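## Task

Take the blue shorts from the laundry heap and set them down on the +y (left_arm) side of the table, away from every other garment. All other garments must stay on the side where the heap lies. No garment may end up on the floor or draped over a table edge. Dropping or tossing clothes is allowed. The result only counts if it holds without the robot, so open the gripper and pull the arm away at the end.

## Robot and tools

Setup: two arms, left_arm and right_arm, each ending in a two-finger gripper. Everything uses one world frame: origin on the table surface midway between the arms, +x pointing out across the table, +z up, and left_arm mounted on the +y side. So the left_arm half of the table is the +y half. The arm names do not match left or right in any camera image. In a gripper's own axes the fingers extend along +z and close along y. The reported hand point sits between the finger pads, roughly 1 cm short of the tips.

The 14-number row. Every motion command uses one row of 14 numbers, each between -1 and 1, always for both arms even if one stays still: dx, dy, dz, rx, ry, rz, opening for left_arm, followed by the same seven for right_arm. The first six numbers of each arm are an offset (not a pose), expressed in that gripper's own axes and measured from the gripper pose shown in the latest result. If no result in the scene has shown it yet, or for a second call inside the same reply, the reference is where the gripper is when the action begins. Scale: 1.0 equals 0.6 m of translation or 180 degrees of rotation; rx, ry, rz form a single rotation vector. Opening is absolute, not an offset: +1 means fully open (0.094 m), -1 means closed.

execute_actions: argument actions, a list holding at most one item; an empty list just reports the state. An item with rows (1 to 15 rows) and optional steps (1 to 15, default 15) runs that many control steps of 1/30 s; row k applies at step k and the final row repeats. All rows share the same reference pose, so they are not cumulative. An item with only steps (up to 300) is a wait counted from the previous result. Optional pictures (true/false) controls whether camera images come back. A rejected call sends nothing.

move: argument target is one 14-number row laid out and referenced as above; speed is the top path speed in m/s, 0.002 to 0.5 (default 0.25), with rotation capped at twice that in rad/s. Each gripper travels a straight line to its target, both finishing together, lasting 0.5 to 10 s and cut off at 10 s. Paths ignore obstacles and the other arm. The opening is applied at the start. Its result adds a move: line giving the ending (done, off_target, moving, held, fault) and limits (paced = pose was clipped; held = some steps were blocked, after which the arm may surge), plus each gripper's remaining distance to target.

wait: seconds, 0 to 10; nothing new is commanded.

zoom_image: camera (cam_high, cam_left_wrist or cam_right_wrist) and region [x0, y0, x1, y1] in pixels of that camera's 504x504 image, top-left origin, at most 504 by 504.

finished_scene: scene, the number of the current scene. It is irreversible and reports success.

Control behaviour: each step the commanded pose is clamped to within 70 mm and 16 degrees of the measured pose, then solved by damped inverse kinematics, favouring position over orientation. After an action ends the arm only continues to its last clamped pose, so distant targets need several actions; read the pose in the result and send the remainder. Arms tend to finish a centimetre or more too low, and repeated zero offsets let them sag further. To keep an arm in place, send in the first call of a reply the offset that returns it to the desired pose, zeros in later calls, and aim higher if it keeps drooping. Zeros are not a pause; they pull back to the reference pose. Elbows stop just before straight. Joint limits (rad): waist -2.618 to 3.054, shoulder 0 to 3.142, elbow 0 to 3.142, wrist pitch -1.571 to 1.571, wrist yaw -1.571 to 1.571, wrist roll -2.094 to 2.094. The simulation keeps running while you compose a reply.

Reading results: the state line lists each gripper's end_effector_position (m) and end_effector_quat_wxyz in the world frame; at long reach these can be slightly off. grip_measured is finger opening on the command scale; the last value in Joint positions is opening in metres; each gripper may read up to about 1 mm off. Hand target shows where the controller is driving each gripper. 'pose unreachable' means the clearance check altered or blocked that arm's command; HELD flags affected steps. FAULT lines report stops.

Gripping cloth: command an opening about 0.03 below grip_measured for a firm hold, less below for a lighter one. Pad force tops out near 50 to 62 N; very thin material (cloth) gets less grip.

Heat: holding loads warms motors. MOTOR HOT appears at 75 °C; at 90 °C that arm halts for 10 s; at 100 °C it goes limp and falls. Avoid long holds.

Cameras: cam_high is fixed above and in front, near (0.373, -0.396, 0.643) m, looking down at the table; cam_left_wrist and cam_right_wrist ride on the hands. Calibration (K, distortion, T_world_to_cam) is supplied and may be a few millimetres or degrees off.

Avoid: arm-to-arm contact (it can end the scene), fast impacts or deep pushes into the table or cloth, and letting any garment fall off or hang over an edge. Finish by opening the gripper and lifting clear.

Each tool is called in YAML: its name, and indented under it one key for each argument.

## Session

execute_actions:
  actions: []

Scene clock: 0.00 s of 6000.00 s.
left_arm: end_effector_position=(+0.3861, +0.2844, +0.4023) grip_measured=+1.000 end_effector_quat_wxyz=(+0.702, -0.015, +0.712, +0.008) | right_arm: end_effector_position=(+0.3745, -0.3190, +0.4145) grip_measured=+1.000 end_effector_quat_wxyz=(+0.714, +0.013, +0.699, -0.017)
Joint positions: left_arm=[-0.012  1.048  1.042 -0.009  0.004 -0.011  0.094] | right_arm=[ 0.001  1.055  1.059  0.017  0.    -0.005  0.094]
Joint velocities: left_arm=[-0.002  0.002 -0.007 -0.066 -0.066 -0.022  0.   ] | right_arm=[-0.012  0.022  0.007 -0.022 -0.007 -0.022  0.   ]
Motor temperatures (°C, as the motors report them): left_arm=[25 27 28 30 27 26] | right_arm=[26 31 26 29 25 28]
Hand target (left_arm): +0.383, +0.284, +0.415; +0.714, -0.016, +0.700, +0.007
Hand target (right_arm): +0.372, -0.319, +0.421; +0.719, +0.013, +0.695, -0.018

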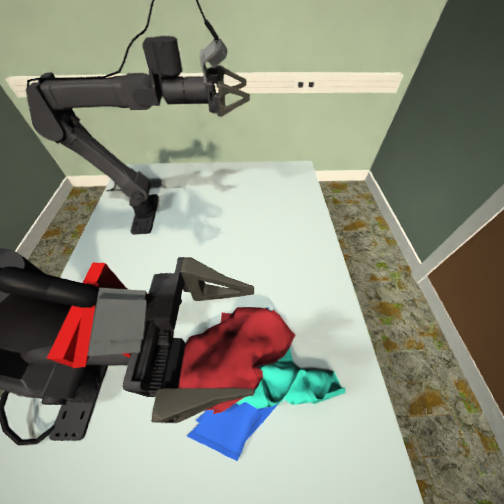

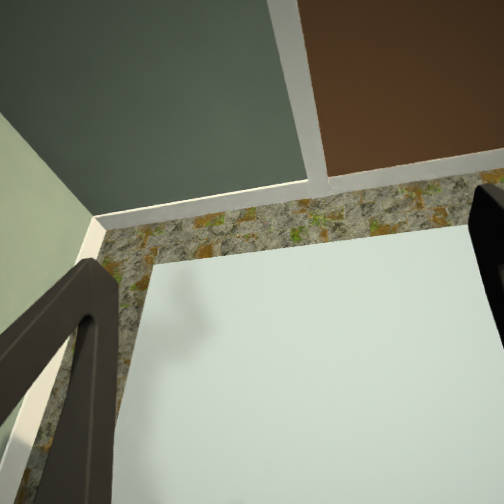

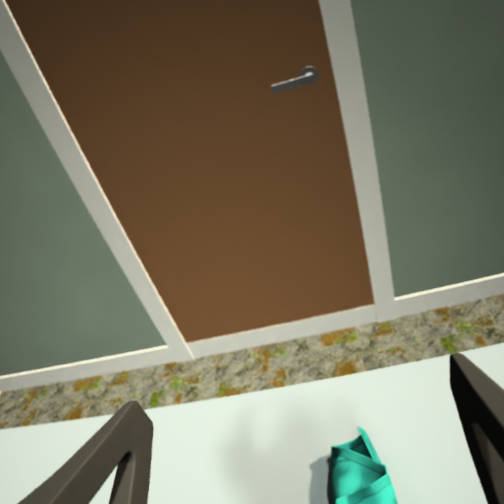

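zoom_image:
  camera: "cam_high"
  region: [140, 290, 360, 480]

Region (140, 290, 360, 480) of cam_high's 504x504 image, scaled by 2.291, with more detail than that image has; it fills the top 435 rows of this view, and the rest is white.

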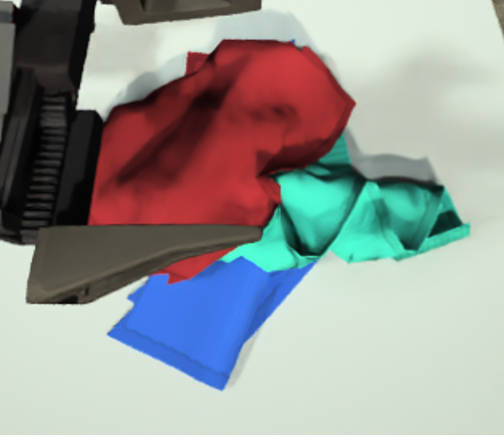

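move:
  target: [-0.03, 0, -0.3, 0, 0, 0, 1, 0.5234, -0.1952, -0.0575, 0.3328, 0.4238, 0.3279, 1]
  speed: 0.3

Scene clock: 36.27 s of 6000.00 s.
left_arm: end_effector_position=(+0.2163, +0.2782, +0.4051) grip_measured=+1.000 end_effector_quat_wxyz=(+0.686, -0.016, +0.727, +0.007) | right_arm: end_effector_position=(+0.3382, -0.4343, +0.0887) grip_measured=+1.000 end_effector_quat_wxyz=(-0.001, +0.629, +0.777, -0.003)
Joint positions: left_arm=[-0.012  0.481  1.028 -0.605  0.004 -0.011  0.094] | right_arm=[-0.317  1.962  1.62  -1.233  0.005  0.999  0.094]
Joint velocities: left_arm=[ 0.007  0.012 -0.017 -0.037  0.007 -0.007  0.   ] | right_arm=[ 0.002  0.012 -0.012 -0.007 -0.066 -0.007  0.   ]
Motor temperatures (°C, as the motors report them): left_arm=[25 27 29 35 27 26] | right_arm=[26 31 29 33 25 28]
Hand target (left_arm): +0.207, +0.278, +0.421; +0.702, -0.015, +0.712, +0.008
Hand target (right_arm): +0.340, -0.437, +0.093; +0.000, +0.634, +0.773, -0.001
Off the commanded pose (left_arm): 0.020 m, 2 deg.
Off the commanded pose (right_arm): 0.012 m, 1 deg.
After step 90, 29.40 s passed at rest.
move: off_target (left_arm, right_arm)
camera_calibration (this result's frames):
cam_left_wrist: T_world_to_cam=[[0.011588, -0.968032, -0.25056, 0.367693], [-0.825251, 0.132238, -0.549067, 0.367086], [0.564647, 0.213137, -0.797337, 0.231633], [0, 0, 0, 1]] pos_world=[0.167887, 0.258026, 0.478374]
cam_right_wrist: T_world_to_cam=[[-0.995255, 0.0776503, -0.0586344, 0.380434], [0.0335684, 0.839621, 0.542135, 0.355308], [0.0913276, 0.537594, -0.838243, 0.391783], [0, 0, 0, 1]] pos_world=[0.330921, -0.538485, 0.158091]

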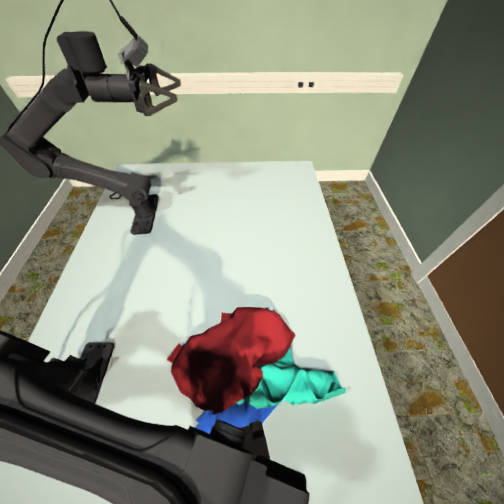

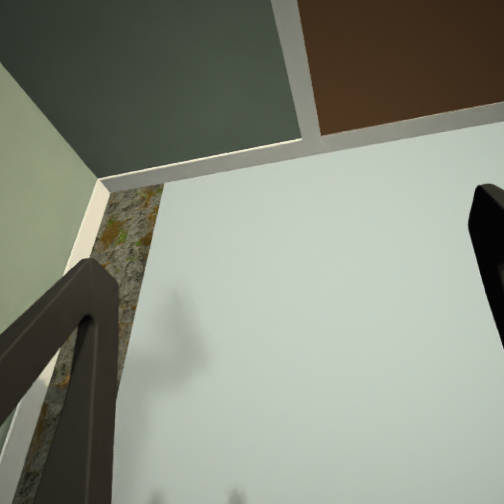

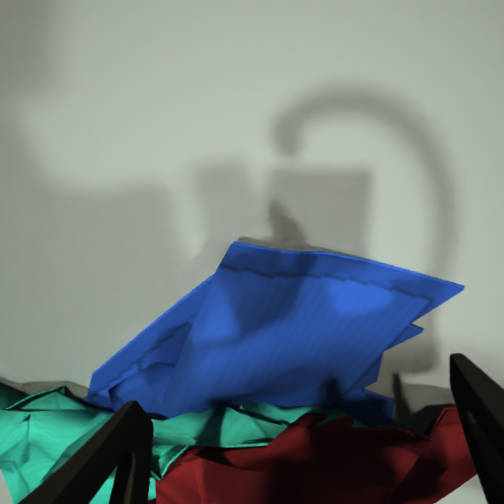

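move:
  target: [-0.02, 0, 0, 0, 0, 0, 1, 0.008, 0.018, 0.126, 0, 0, 0, 1]
  speed: 0.12

Scene clock: 70.07 s of 6000.00 s.
left_arm: end_effector_position=(+0.2187, +0.2782, +0.4051) grip_measured=+1.000 end_effector_quat_wxyz=(+0.679, -0.016, +0.734, +0.007) | right_arm: end_effector_position=(+0.3455, -0.4304, +0.0169) grip_measured=+1.000 end_effector_quat_wxyz=(+0.000, +0.630, +0.777, -0.002)
Joint positions: left_arm=[-0.012  0.503  1.05  -0.626  0.004 -0.011  0.094] | right_arm=[-0.301  2.043  1.444 -0.973  0.004  1.017  0.094]
Joint velocities: left_arm=[ 0.007  0.002 -0.002  0.022  0.007  0.022  0.   ] | right_arm=[ 0.007 -0.002  0.002  0.007  0.007  0.007  0.   ]
Motor temperatures (°C, as the motors report them): left_arm=[25 27 29 36 27 26] | right_arm=[26 33 29 29 25 28]
Hand target (left_arm): +0.217, +0.278, +0.417; +0.686, -0.016, +0.727, +0.007
Hand target (right_arm): +0.346, -0.427, +0.013; -0.001, +0.629, +0.777, -0.003
Off the commanded pose (left_arm): 0.012 m, 1 deg.
Off the commanded pose (right_arm): 0.005 m, 0 deg.
After step 90, 29.60 s passed at rest.
move: off_target (left_arm)
camera_calibration (this result's frames):
cam_left_wrist: T_world_to_cam=[[0.00643547, -0.968221, -0.250012, 0.368719], [-0.836379, 0.131829, -0.532063, 0.36474], [0.548114, 0.212529, -0.808952, 0.238779], [0, 0, 0, 1]] pos_world=[0.17181, 0.258171, 0.47941]
cam_right_wrist: T_world_to_cam=[[-0.994852, 0.0799193, -0.0623093, 0.384109], [0.033498, 0.839643, 0.542105, 0.390763], [0.0956422, 0.537227, -0.837998, 0.327175], [0, 0, 0, 1]] pos_world=[0.33775, -0.534566, 0.0862704]

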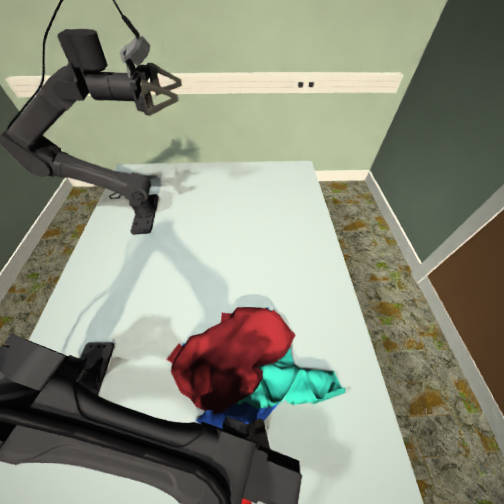

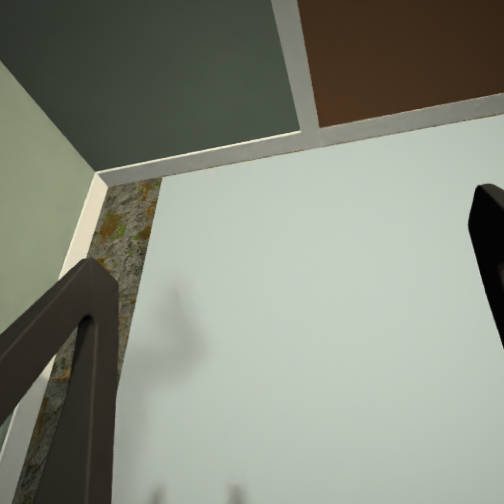

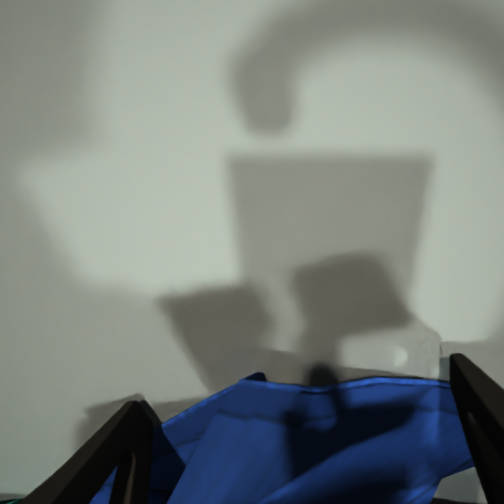

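move:
  target: [-0.02, 0, 0, 0, 0, 0, 1, 0, 0, 0.008, 0, 0, 0, -1]
  speed: 0.05

Scene clock: 75.83 s of 6000.00 s.
left_arm: end_effector_position=(+0.2215, +0.2783, +0.4055) grip_measured=+1.000 end_effector_quat_wxyz=(+0.672, -0.016, +0.741, +0.007) | right_arm: end_effector_position=(+0.3458, -0.4305, +0.0169) grip_measured=-0.978 end_effector_quat_wxyz=(+0.001, +0.630, +0.777, -0.002)
Joint positions: left_arm=[-0.012  0.526  1.073 -0.645  0.004 -0.011  0.094] | right_arm=[-0.301  2.043  1.444 -0.971  0.004  1.017  0.001]
Joint velocities: left_arm=[-0.017 -0.012  0.007  0.007 -0.007  0.007  0.   ] | right_arm=[ 0.007  0.012 -0.002  0.007  0.022 -0.051 -0.   ]
Motor temperatures (°C, as the motors report them): left_arm=[25 27 29 36 27 26] | right_arm=[26 34 28 29 25 28]
Hand target (left_arm): +0.219, +0.278, +0.417; +0.679, -0.016, +0.734, +0.007
Hand target (right_arm): +0.345, -0.430, +0.012; +0.000, +0.630, +0.777, -0.002
Off the commanded pose (left_arm): 0.012 m, 1 deg.
Off the commanded pose (right_arm): 0.005 m, 0 deg.
After step 90, 1.97 s passed at rest.
move: off_target (left_arm)
camera_calibration (this result's frames):
cam_left_wrist: T_world_to_cam=[[0.00158055, -0.9684, -0.249396, 0.369772], [-0.846566, 0.131454, -0.515797, 0.362982], [0.532282, 0.211946, -0.819607, 0.245571], [0, 0, 0, 1]] pos_world=[0.175991, 0.258325, 0.480716]
cam_right_wrist: T_world_to_cam=[[-0.994761, 0.0798867, -0.0637789, 0.384453], [0.0327199, 0.839923, 0.541719, 0.391255], [0.0968455, 0.536794, -0.838137, 0.326609], [0, 0, 0, 1]] pos_world=[0.338007, -0.534659, 0.0863127]

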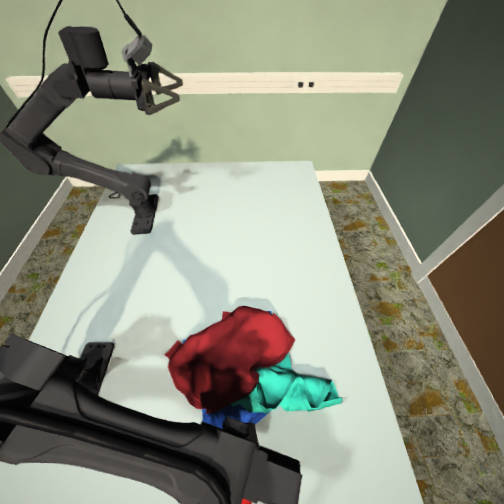

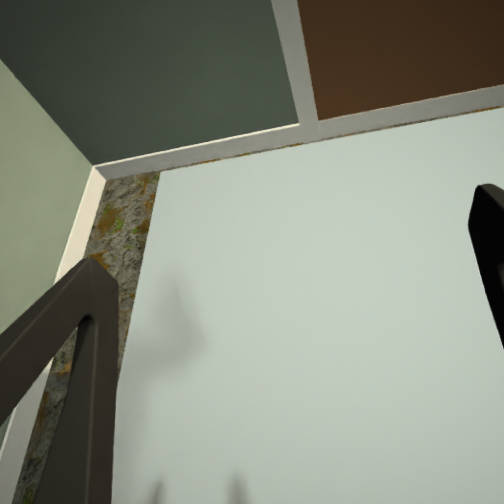

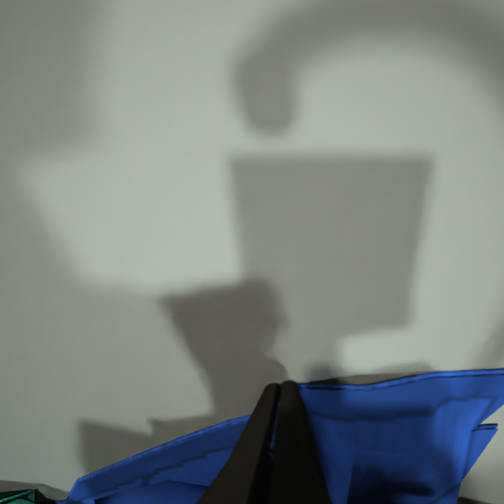

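move:
  target: [-0.02, 0, 0, 0, 0, 0, 1, 0, 0, -0.17, 0, 0, 0, -1]
  speed: 0.08

Scene clock: 81.23 s of 6000.00 s.
left_arm: end_effector_position=(+0.2239, +0.2784, +0.4057) grip_measured=+1.000 end_effector_quat_wxyz=(+0.664, -0.016, +0.747, +0.007) | right_arm: end_effector_position=(+0.3452, -0.4302, +0.1031) grip_measured=-0.978 end_effector_quat_wxyz=(-0.015, +0.630, +0.777, -0.007)
Joint positions: left_arm=[-0.012  0.549  1.096 -0.665  0.004 -0.011  0.094] | right_arm=[-0.301  2.008  1.743 -1.338  0.003  1.017  0.001]
Joint velocities: left_arm=[0.002 0.007 0.012 0.007 0.037 0.007 0.   ] | right_arm=[-0.017 -0.002 -0.017  0.037  0.037  0.037  0.   ]
Motor temperatures (°C, as the motors report them): left_arm=[25 27 29 36 27 26] | right_arm=[26 34 28 29 25 28]
Hand target (left_arm): +0.222, +0.278, +0.417; +0.672, -0.016, +0.741, +0.007
Hand target (right_arm): +0.347, -0.431, +0.119; +0.001, +0.630, +0.777, -0.002
Off the commanded pose (left_arm): 0.012 m, 1 deg.
Off the commanded pose (right_arm): 0.016 m, 2 deg.
After step 90, 0.57 s passed at rest.
move: off_target (left_arm, right_arm)
camera_calibration (this result's frames):
cam_left_wrist: T_world_to_cam=[[-0.00345108, -0.968585, -0.248657, 0.370777], [-0.856815, 0.131076, -0.498686, 0.360572], [0.515613, 0.211332, -0.830351, 0.252665], [0, 0, 0, 1]] pos_world=[0.179946, 0.25847, 0.481809]
cam_right_wrist: T_world_to_cam=[[-0.996271, 0.0804553, -0.0311498, 0.386659], [0.0501002, 0.833452, 0.550316, 0.334621], [0.0702378, 0.546704, -0.834375, 0.411853], [0, 0, 0, 1]] pos_world=[0.339525, -0.535161, 0.171537]

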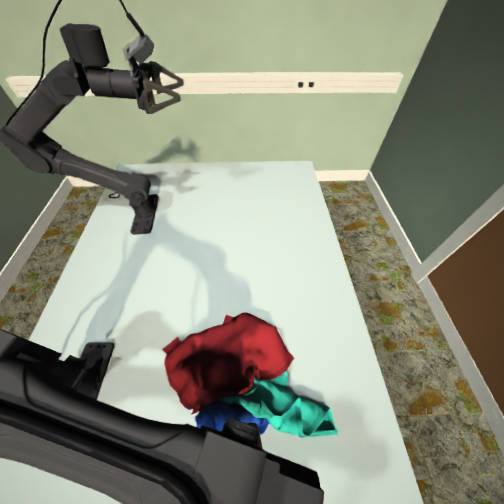

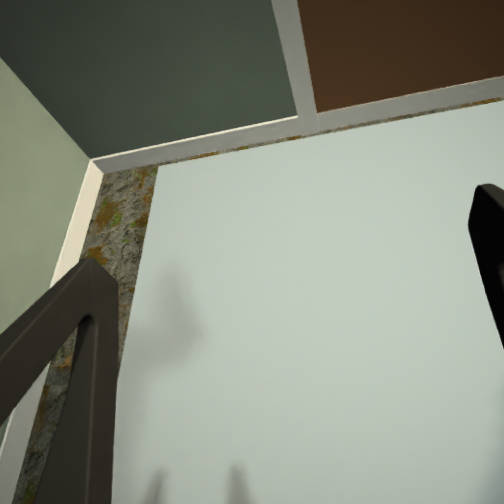

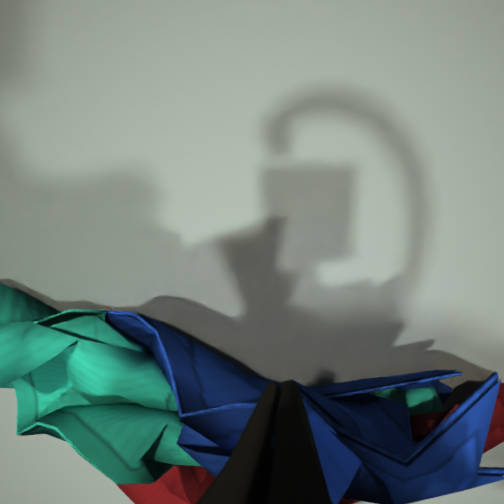

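move:
  target: [-0.02, 0, 0, 0, 0, 0, 1, 0, 0, -0.33, 0, 0, 0, -1]
  speed: 0.1

Scene clock: 86.37 s of 6000.00 s.
left_arm: end_effector_position=(+0.2267, +0.2785, +0.4054) grip_measured=+1.000 end_effector_quat_wxyz=(+0.656, -0.017, +0.754, +0.007) | right_arm: end_effector_position=(+0.3583, -0.4349, +0.2895) grip_measured=-0.978 end_effector_quat_wxyz=(+0.188, +0.618, +0.761, +0.064)
Joint positions: left_arm=[-0.012  0.572  1.118 -0.685  0.004 -0.011  0.094] | right_arm=[-0.301  1.825  2.194 -1.541  0.003  1.017  0.001]
Joint velocities: left_arm=[ 0.002 -0.007 -0.002  0.007 -0.066  0.037  0.   ] | right_arm=[ 0.002 -0.002  0.012 -0.007  0.022  0.066  0.001]
Motor temperatures (°C, as the motors report them): left_arm=[25 27 30 36 27 26] | right_arm=[26 34 28 29 25 28]
Hand target (left_arm): +0.225, +0.278, +0.417; +0.664, -0.016, +0.747, +0.007
Hand target (right_arm): +0.354, -0.433, +0.303; +0.202, +0.615, +0.759, +0.069
Off the commanded pose (left_arm): 0.012 m, 1 deg.
Off the commanded pose (right_arm): 0.014 m, 25 deg; orientation clipped at the last step of the last action.
joint sent to its limit (right arm) — the command would take joint 4 (wrist pitch) past its lower limit, so that joint was sent only as far as its limit.
move: off_target (left_arm, right_arm); limits=paced
camera_calibration (this result's frames):
cam_left_wrist: T_world_to_cam=[[-0.00875014, -0.968781, -0.247765, 0.371713], [-0.867266, 0.130692, -0.480385, 0.357865], [0.497769, 0.210675, -0.841334, 0.259669], [0, 0, 0, 1]] pos_world=[0.184362, 0.258633, 0.482479]
cam_right_wrist: T_world_to_cam=[[-0.900671, 0.0460706, -0.432053, 0.472839], [-0.146339, 0.904105, 0.40147, 0.379545], [0.409117, 0.424819, -0.807559, 0.386844], [0, 0, 0, 1]] pos_world=[0.323149, -0.529271, 0.364315]

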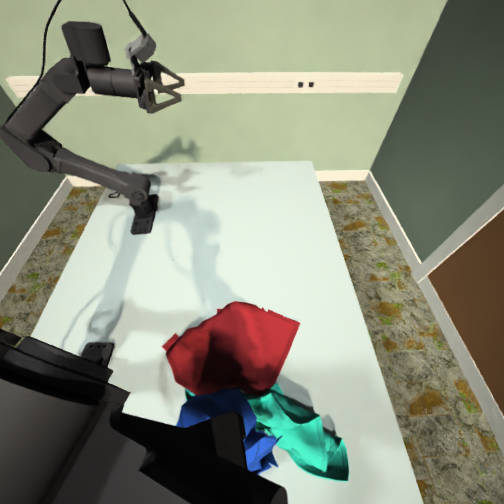

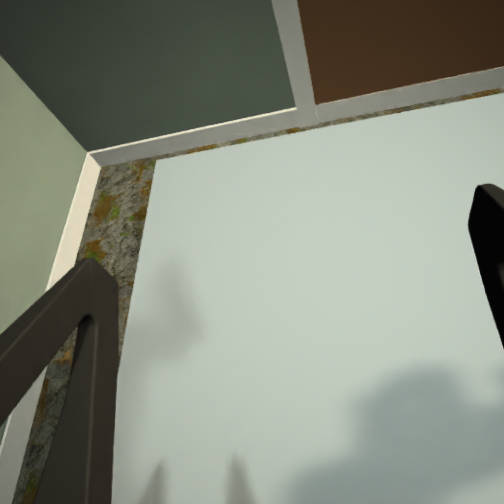

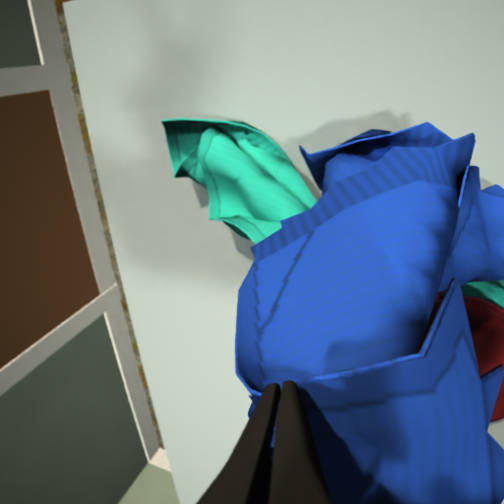

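move:
  target: [-0.02, 0, 0, 0, 0, 0, 1, -0.011, 0.044, -0.253, 0, 0, 0, -1]
  speed: 0.12

Scene clock: 95.67 s of 6000.00 s.
left_arm: end_effector_position=(+0.2293, +0.2786, +0.4056) grip_measured=+1.000 end_effector_quat_wxyz=(+0.648, -0.017, +0.761, +0.007) | right_arm: end_effector_position=(+0.3365, -0.4200, +0.4305) grip_measured=-0.978 end_effector_quat_wxyz=(+0.378, +0.578, +0.710, +0.139)
Joint positions: left_arm=[-0.012  0.596  1.142 -0.706  0.004 -0.011  0.094] | right_arm=[-0.283  1.699  2.503 -1.545  0.003  1.038  0.001]
Joint velocities: left_arm=[-0.012  0.007 -0.012 -0.022 -0.066 -0.051  0.   ] | right_arm=[ 0.012  0.007 -0.002 -0.066  0.007 -0.007 -0.   ]
Motor temperatures (°C, as the motors report them): left_arm=[25 28 30 36 27 26] | right_arm=[26 34 29 29 25 28]
Hand target (left_arm): +0.228, +0.279, +0.417; +0.656, -0.017, +0.754, +0.007
Hand target (right_arm): +0.330, -0.415, +0.441; +0.391, +0.573, +0.706, +0.142
Off the commanded pose (left_arm): 0.012 m, 1 deg.
Off the commanded pose (right_arm): 0.013 m, 25 deg; orientation clipped at the last step of the last action.
joint sent to its limit (right arm) — the command would take joint 4 (wrist pitch) past its lower limit, so that joint was sent only as far as its limit.
After step 190, 1.30 s passed at rest.
move: off_target (left_arm, right_arm); limits=paced
camera_calibration (this result's frames):
cam_left_wrist: T_world_to_cam=[[-0.0138408, -0.968968, -0.246798, 0.372696], [-0.876971, 0.130334, -0.46253, 0.355324], [0.480343, 0.210033, -0.851561, 0.266764], [0, 0, 0, 1]] pos_world=[0.188629, 0.25879, 0.483495]
cam_right_wrist: T_world_to_cam=[[-0.653041, -0.0336328, -0.756575, 0.53627], [-0.270965, 0.943256, 0.191953, 0.454843], [0.707188, 0.330359, -0.625098, 0.284715], [0, 0, 0, 1]] pos_world=[0.272106, -0.505055, 0.496395]

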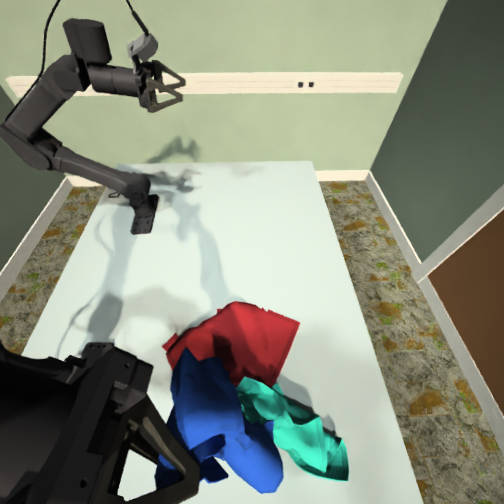

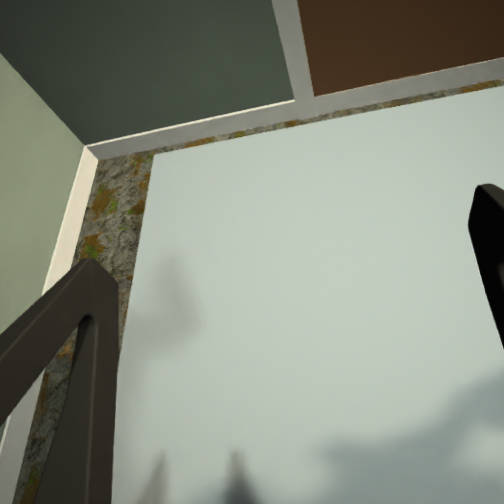

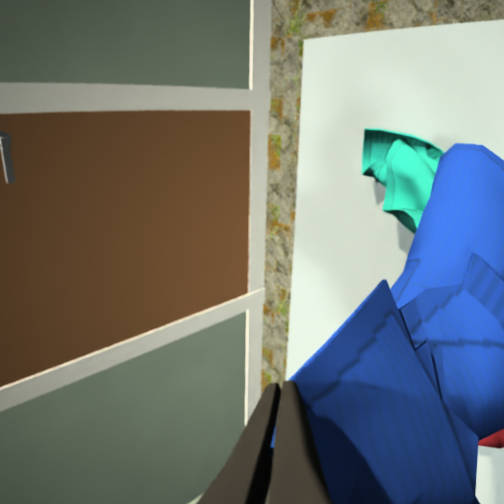

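move:
  target: [-0.02, 0, -0.06, 0, 0, 0, 1, 0.871, 0.255, -0.22, -0.144, 0.242, -0.258, -1]
  speed: 0.2

Scene clock: 113.87 s of 6000.00 s.
left_arm: end_effector_position=(+0.2078, +0.2778, +0.4048) grip_measured=+1.000 end_effector_quat_wxyz=(+0.626, -0.017, +0.779, +0.007) | right_arm: end_effector_position=(+0.3308, +0.1413, +0.4133) grip_measured=-0.978 end_effector_quat_wxyz=(+0.293, +0.081, +0.848, +0.435)
Joint positions: left_arm=[-0.012  0.584  1.222 -0.855  0.004 -0.011  0.094] | right_arm=[ 0.975  2.209  2.852 -1.11   0.043  1.095  0.001]
Joint velocities: left_arm=[ 0.002 -0.007 -0.012 -0.066 -0.022  0.007  0.   ] | right_arm=[ 0.002 -0.002  0.017 -0.037 -0.022  0.066 -0.   ]
Motor temperatures (°C, as the motors report them): left_arm=[25 27 30 36 27 26] | right_arm=[26 33 28 31 25 28]
Hand target (left_arm): +0.195, +0.277, +0.422; +0.648, -0.017, +0.761, +0.007
Hand target (right_arm): +0.328, +0.144, +0.425; +0.301, +0.071, +0.838, +0.449
Off the commanded pose (left_arm): 0.022 m, 3 deg.
Off the commanded pose (right_arm): 0.007 m, 16 deg.
elbow stopped short (right arm): the move would have taken joint 3 (elbow) straighter than the controller allows; a more bent joint 3 avoids this.
move: off_target (left_arm, right_arm)
camera_calibration (this result's frames):
cam_left_wrist: T_world_to_cam=[[-0.0278647, -0.969484, -0.243565, 0.373176], [-0.90198, 0.129413, -0.411927, 0.321117], [0.430878, 0.208212, -0.878062, 0.298106], [0, 0, 0, 1]] pos_world=[0.171592, 0.258163, 0.484925]
cam_right_wrist: T_world_to_cam=[[-0.0828692, -0.427218, -0.900343, 0.464899], [-0.995954, 0.0670168, 0.0598696, 0.34543], [0.0347608, 0.901662, -0.431043, 0.15409], [0, 0, 0, 1]] pos_world=[0.377202, 0.0365258, 0.464307]

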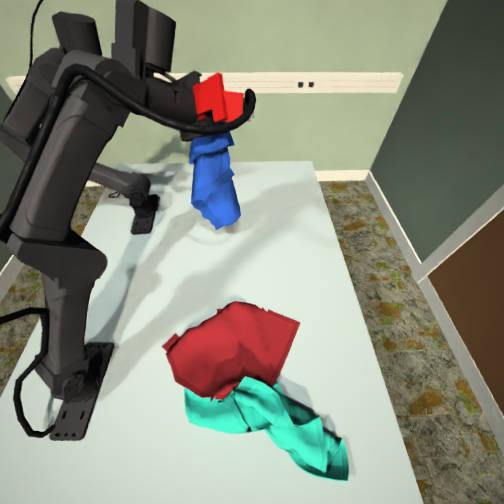

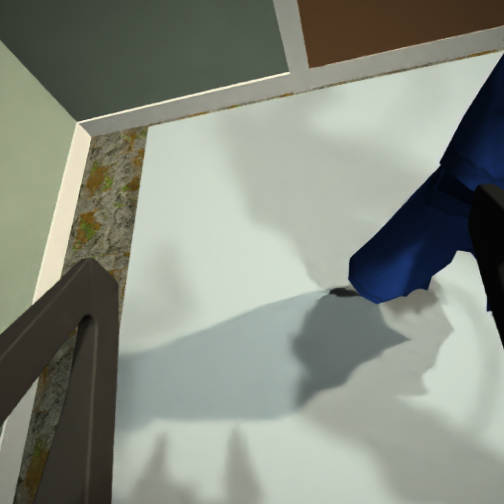

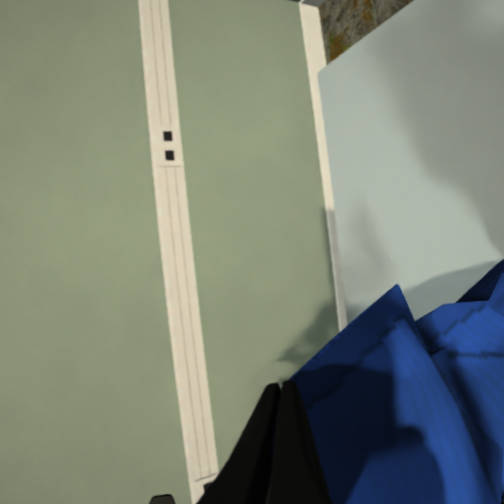

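move:
  target: [-0.03, 0, -0.03, 0, 0, 0, 1, 0.3955, -0.169, 0.369, 0, 0, 0, -1]
  speed: 0.2

move:
  target: [0, 0, 0, 0, 0, 0, 1, 0, 0, 0, 0, 0, 0, 1]
  speed: 0.2

Scene clock: 123.43 s of 6000.00 s.
left_arm: end_effector_position=(+0.1946, +0.2774, +0.4159) grip_measured=+1.000 end_effector_quat_wxyz=(+0.619, -0.017, +0.785, +0.006) | right_arm: end_effector_position=(+0.2674, +0.3181, +0.1160) grip_measured=-0.978 end_effector_quat_wxyz=(+0.280, +0.078, +0.857, +0.425)
Joint positions: left_arm=[-0.012  0.602  1.315 -0.948  0.004 -0.011  0.094] | right_arm=[ 1.27   2.446  2.004 -0.085  0.287  1.241  0.001]
Joint velocities: left_arm=[-0.007  0.007  0.007 -0.007 -0.037 -0.11   0.   ] | right_arm=[ 0.007 -0.002 -0.012  0.051  0.037  0.037  0.001]
Motor temperatures (°C, as the motors report them): left_arm=[25 27 30 36 27 26] | right_arm=[26 34 28 33 25 28]
Hand target (left_arm): +0.194, +0.277, +0.426; +0.626, -0.017, +0.779, +0.007
Hand target (right_arm): +0.270, +0.322, +0.131; +0.290, +0.082, +0.848, +0.436
Off the commanded pose (left_arm): 0.010 m, 1 deg.
Off the commanded pose (right_arm): 0.020 m, 2 deg.
move: off_target (right_arm)
camera_calibration (this result's frames):
cam_left_wrist: T_world_to_cam=[[-0.0322183, -0.969645, -0.242387, 0.375444], [-0.909216, 0.129147, -0.395786, 0.308644], [0.415076, 0.20763, -0.885778, 0.320067], [0, 0, 0, 1]] pos_world=[0.159868, 0.257731, 0.496668]
cam_right_wrist: T_world_to_cam=[[-0.100407, -0.451229, -0.886742, 0.278201], [-0.994864, 0.0570079, 0.0836406, 0.28836], [0.0128102, 0.890586, -0.454635, -0.119175], [0, 0, 0, 1]] pos_world=[0.316339, 0.215229, 0.168393]

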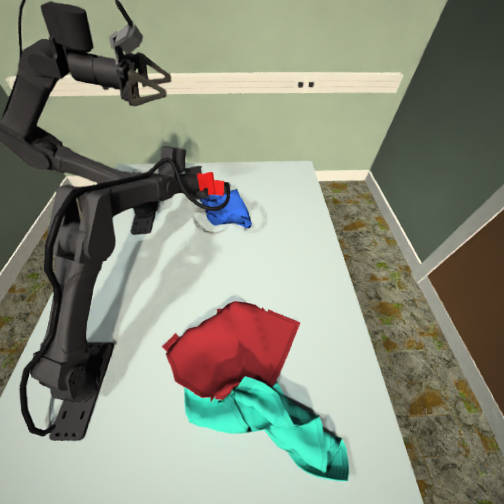

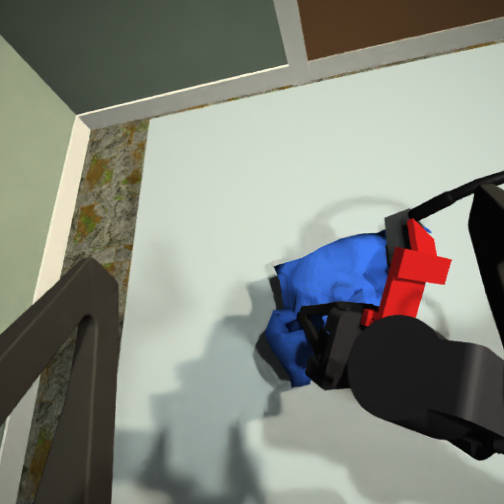

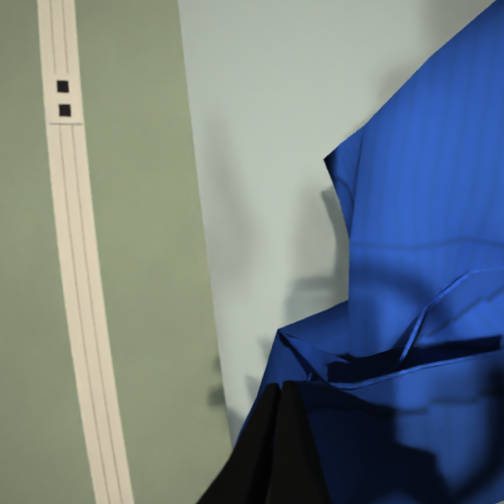

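Scene clock: 123.93 s of 6000.00 s.
left_arm: end_effector_position=(+0.1946, +0.2774, +0.4159) grip_measured=+1.000 end_effector_quat_wxyz=(+0.619, -0.017, +0.785, +0.006) | right_arm: end_effector_position=(+0.2674, +0.3181, +0.1160) grip_measured=+1.000 end_effector_quat_wxyz=(+0.280, +0.078, +0.857, +0.425)
Joint positions: left_arm=[-0.012  0.602  1.315 -0.948  0.004 -0.011  0.094] | right_arm=[ 1.27   2.446  2.004 -0.085  0.287  1.241  0.094]
Joint velocities: left_arm=[ 0.002  0.007 -0.002  0.037 -0.037  0.037  0.   ] | right_arm=[-0.012  0.012 -0.032 -0.037 -0.007  0.007  0.   ]
Motor temperatures (°C, as the motors report them): left_arm=[25 27 30 36 27 26] | right_arm=[26 35 28 33 25 28]
Hand target (left_arm): +0.195, +0.277, +0.416; +0.619, -0.017, +0.785, +0.006
Hand target (right_arm): +0.267, +0.318, +0.116; +0.280, +0.078, +0.857, +0.425
Off the commanded pose (left_arm): 0.000 m, 0 deg.
Off the commanded pose (right_arm): 0.000 m, 0 deg.
move: done
camera_calibration (this result's frames):
cam_left_wrist: T_world_to_cam=[[-0.0322183, -0.969645, -0.242387, 0.375444], [-0.909216, 0.129147, -0.395786, 0.308644], [0.415076, 0.20763, -0.885778, 0.320067], [0, 0, 0, 1]] pos_world=[0.159868, 0.257731, 0.496668]
cam_right_wrist: T_world_to_cam=[[-0.100722, -0.451026, -0.88681, 0.278228], [-0.994832, 0.0571734, 0.0839123, 0.288267], [0.0128554, 0.890678, -0.454453, -0.119237], [0, 0, 0, 1]] pos_world=[0.316333, 0.215209, 0.168358]

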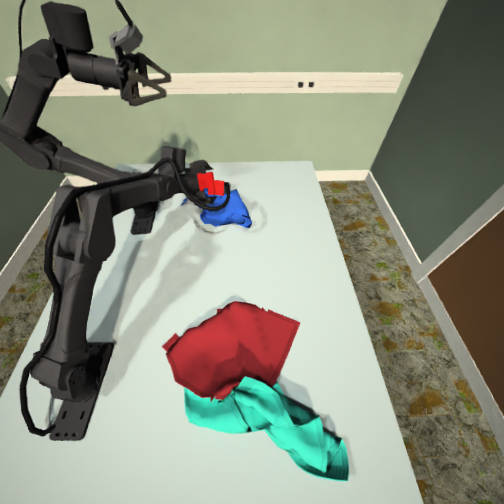

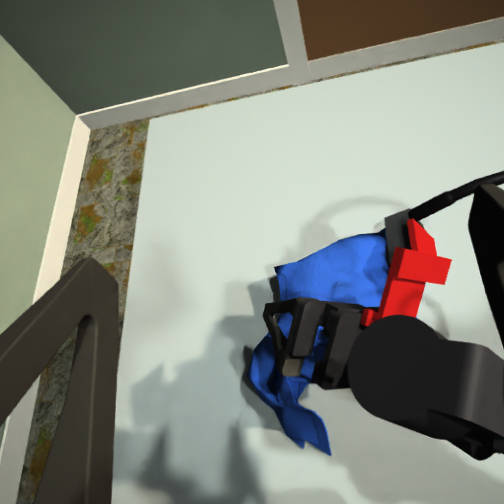

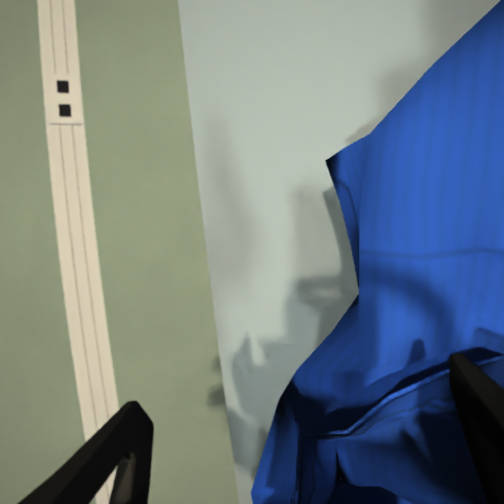

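move:
  target: [0, 0, 0, 0, 0, 0, 1, -0.035, 0.064, -0.24, 0, 0, 0, 1]
  speed: 0.2

move:
  target: [0, 0, 0, 0, 0, 0, 1, -0.489, -0.289, -0.652, 0.145, -0.27, 0.168, 1]
  speed: 0.3

Scene clock: 136.87 s of 6000.00 s.
left_arm: end_effector_position=(+0.1946, +0.2774, +0.4159) grip_measured=+1.000 end_effector_quat_wxyz=(+0.619, -0.017, +0.785, +0.006) | right_arm: end_effector_position=(+0.2058, +0.2436, +0.2257) grip_measured=+1.000 end_effector_quat_wxyz=(+0.275, +0.078, +0.855, +0.432)
Joint positions: left_arm=[-0.012  0.602  1.315 -0.948  0.004 -0.011  0.094] | right_arm=[ 1.34   1.986  1.689 -0.23   0.335  1.284  0.094]
Joint velocities: left_arm=[-0.002  0.007 -0.017  0.081 -0.037 -0.022  0.   ] | right_arm=[-0.017 -0.002  0.002 -0.007 -0.022  0.081  0.   ]
Motor temperatures (°C, as the motors report them): left_arm=[25 27 29 37 27 26] | right_arm=[26 37 29 33 25 28]
Hand target (left_arm): +0.195, +0.277, +0.416; +0.619, -0.017, +0.785, +0.006
Hand target (right_arm): +0.203, +0.239, +0.227; +0.280, +0.078, +0.857, +0.425
Off the commanded pose (left_arm): 0.000 m, 0 deg.
Off the commanded pose (right_arm): 0.009 m, 1 deg.
After step 110, 7.83 s passed at rest.
move: done
camera_calibration (this result's frames):
cam_left_wrist: T_world_to_cam=[[-0.0322183, -0.969645, -0.242387, 0.375444], [-0.909216, 0.129147, -0.395786, 0.308644], [0.415076, 0.20763, -0.885778, 0.320067], [0, 0, 0, 1]] pos_world=[0.159868, 0.257731, 0.496668]
cam_right_wrist: T_world_to_cam=[[-0.103133, -0.438073, -0.893004, 0.334425], [-0.994664, 0.0477203, 0.0914636, 0.222547], [0.00254662, 0.897672, -0.440657, -0.00485118], [0, 0, 0, 1]] pos_world=[0.255862, 0.140237, 0.27615]

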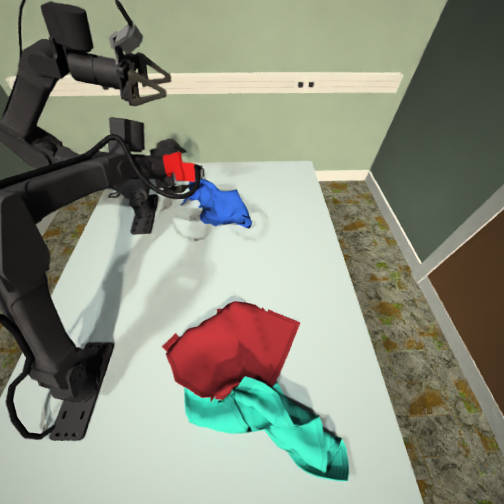

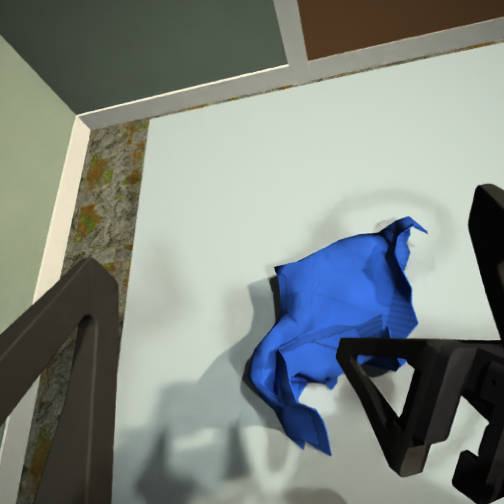

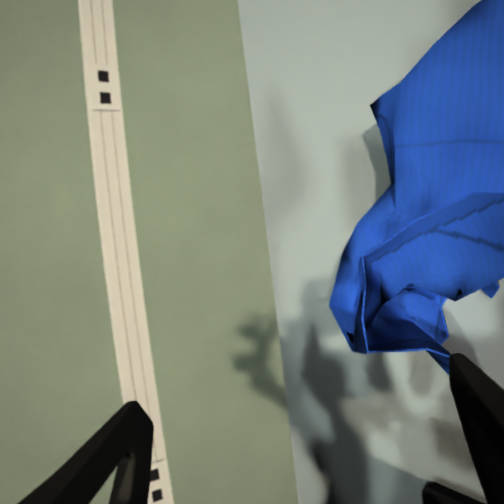

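Scene clock: 139.37 s of 6000.00 s.
left_arm: end_effector_position=(+0.1946, +0.2774, +0.4159) grip_measured=+1.000 end_effector_quat_wxyz=(+0.619, -0.017, +0.785, +0.006) | right_arm: end_effector_position=(+0.2670, -0.2354, +0.3955) grip_measured=+1.000 end_effector_quat_wxyz=(+0.455, +0.513, +0.694, +0.220)
Joint positions: left_arm=[-0.012  0.602  1.315 -0.948  0.004 -0.011  0.094] | right_arm=[ 0.706  1.158  1.646 -1.19   0.712  1.593  0.094]
Joint velocities: left_arm=[ 0.012  0.002 -0.002 -0.007 -0.007  0.037  0.   ] | right_arm=[ 0.002 -0.007 -0.007 -0.066 -0.051 -0.051  0.   ]
Motor temperatures (°C, as the motors report them): left_arm=[25 27 29 37 27 26] | right_arm=[26 37 29 33 25 28]
Hand target (left_arm): +0.195, +0.277, +0.416; +0.619, -0.017, +0.785, +0.006
Hand target (right_arm): +0.261, -0.243, +0.403; +0.459, +0.512, +0.692, +0.220
Off the commanded pose (left_arm): 0.000 m, 0 deg.
Off the commanded pose (right_arm): 0.012 m, 0 deg.
move: off_target (right_arm)
camera_calibration (this result's frames):
cam_left_wrist: T_world_to_cam=[[-0.0322183, -0.969645, -0.242387, 0.375444], [-0.909216, 0.129147, -0.395786, 0.308644], [0.415076, 0.20763, -0.885778, 0.320067], [0, 0, 0, 1]] pos_world=[0.159868, 0.257731, 0.496668]
cam_right_wrist: T_world_to_cam=[[-0.451911, -0.112369, -0.884958, 0.449176], [-0.411356, 0.906515, 0.094956, 0.335867], [0.791557, 0.406944, -0.455888, 0.179604], [0, 0, 0, 1]] pos_world=[0.198981, -0.327084, 0.447488]

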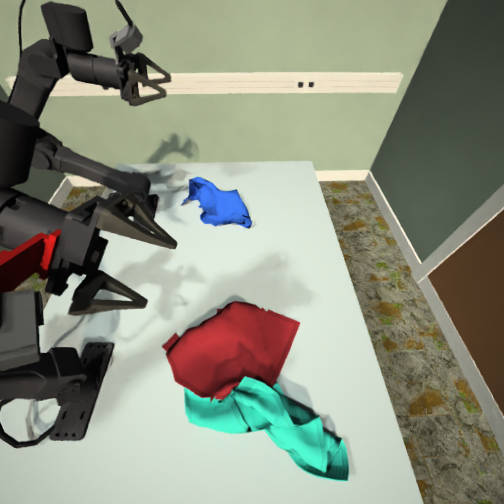

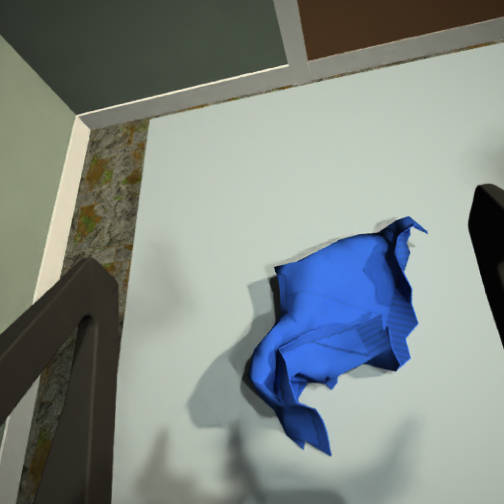

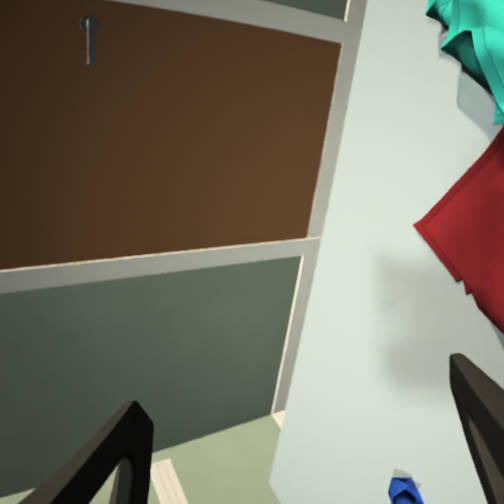

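finished_scene:
  scene: 2

The scene is finished: the task was done.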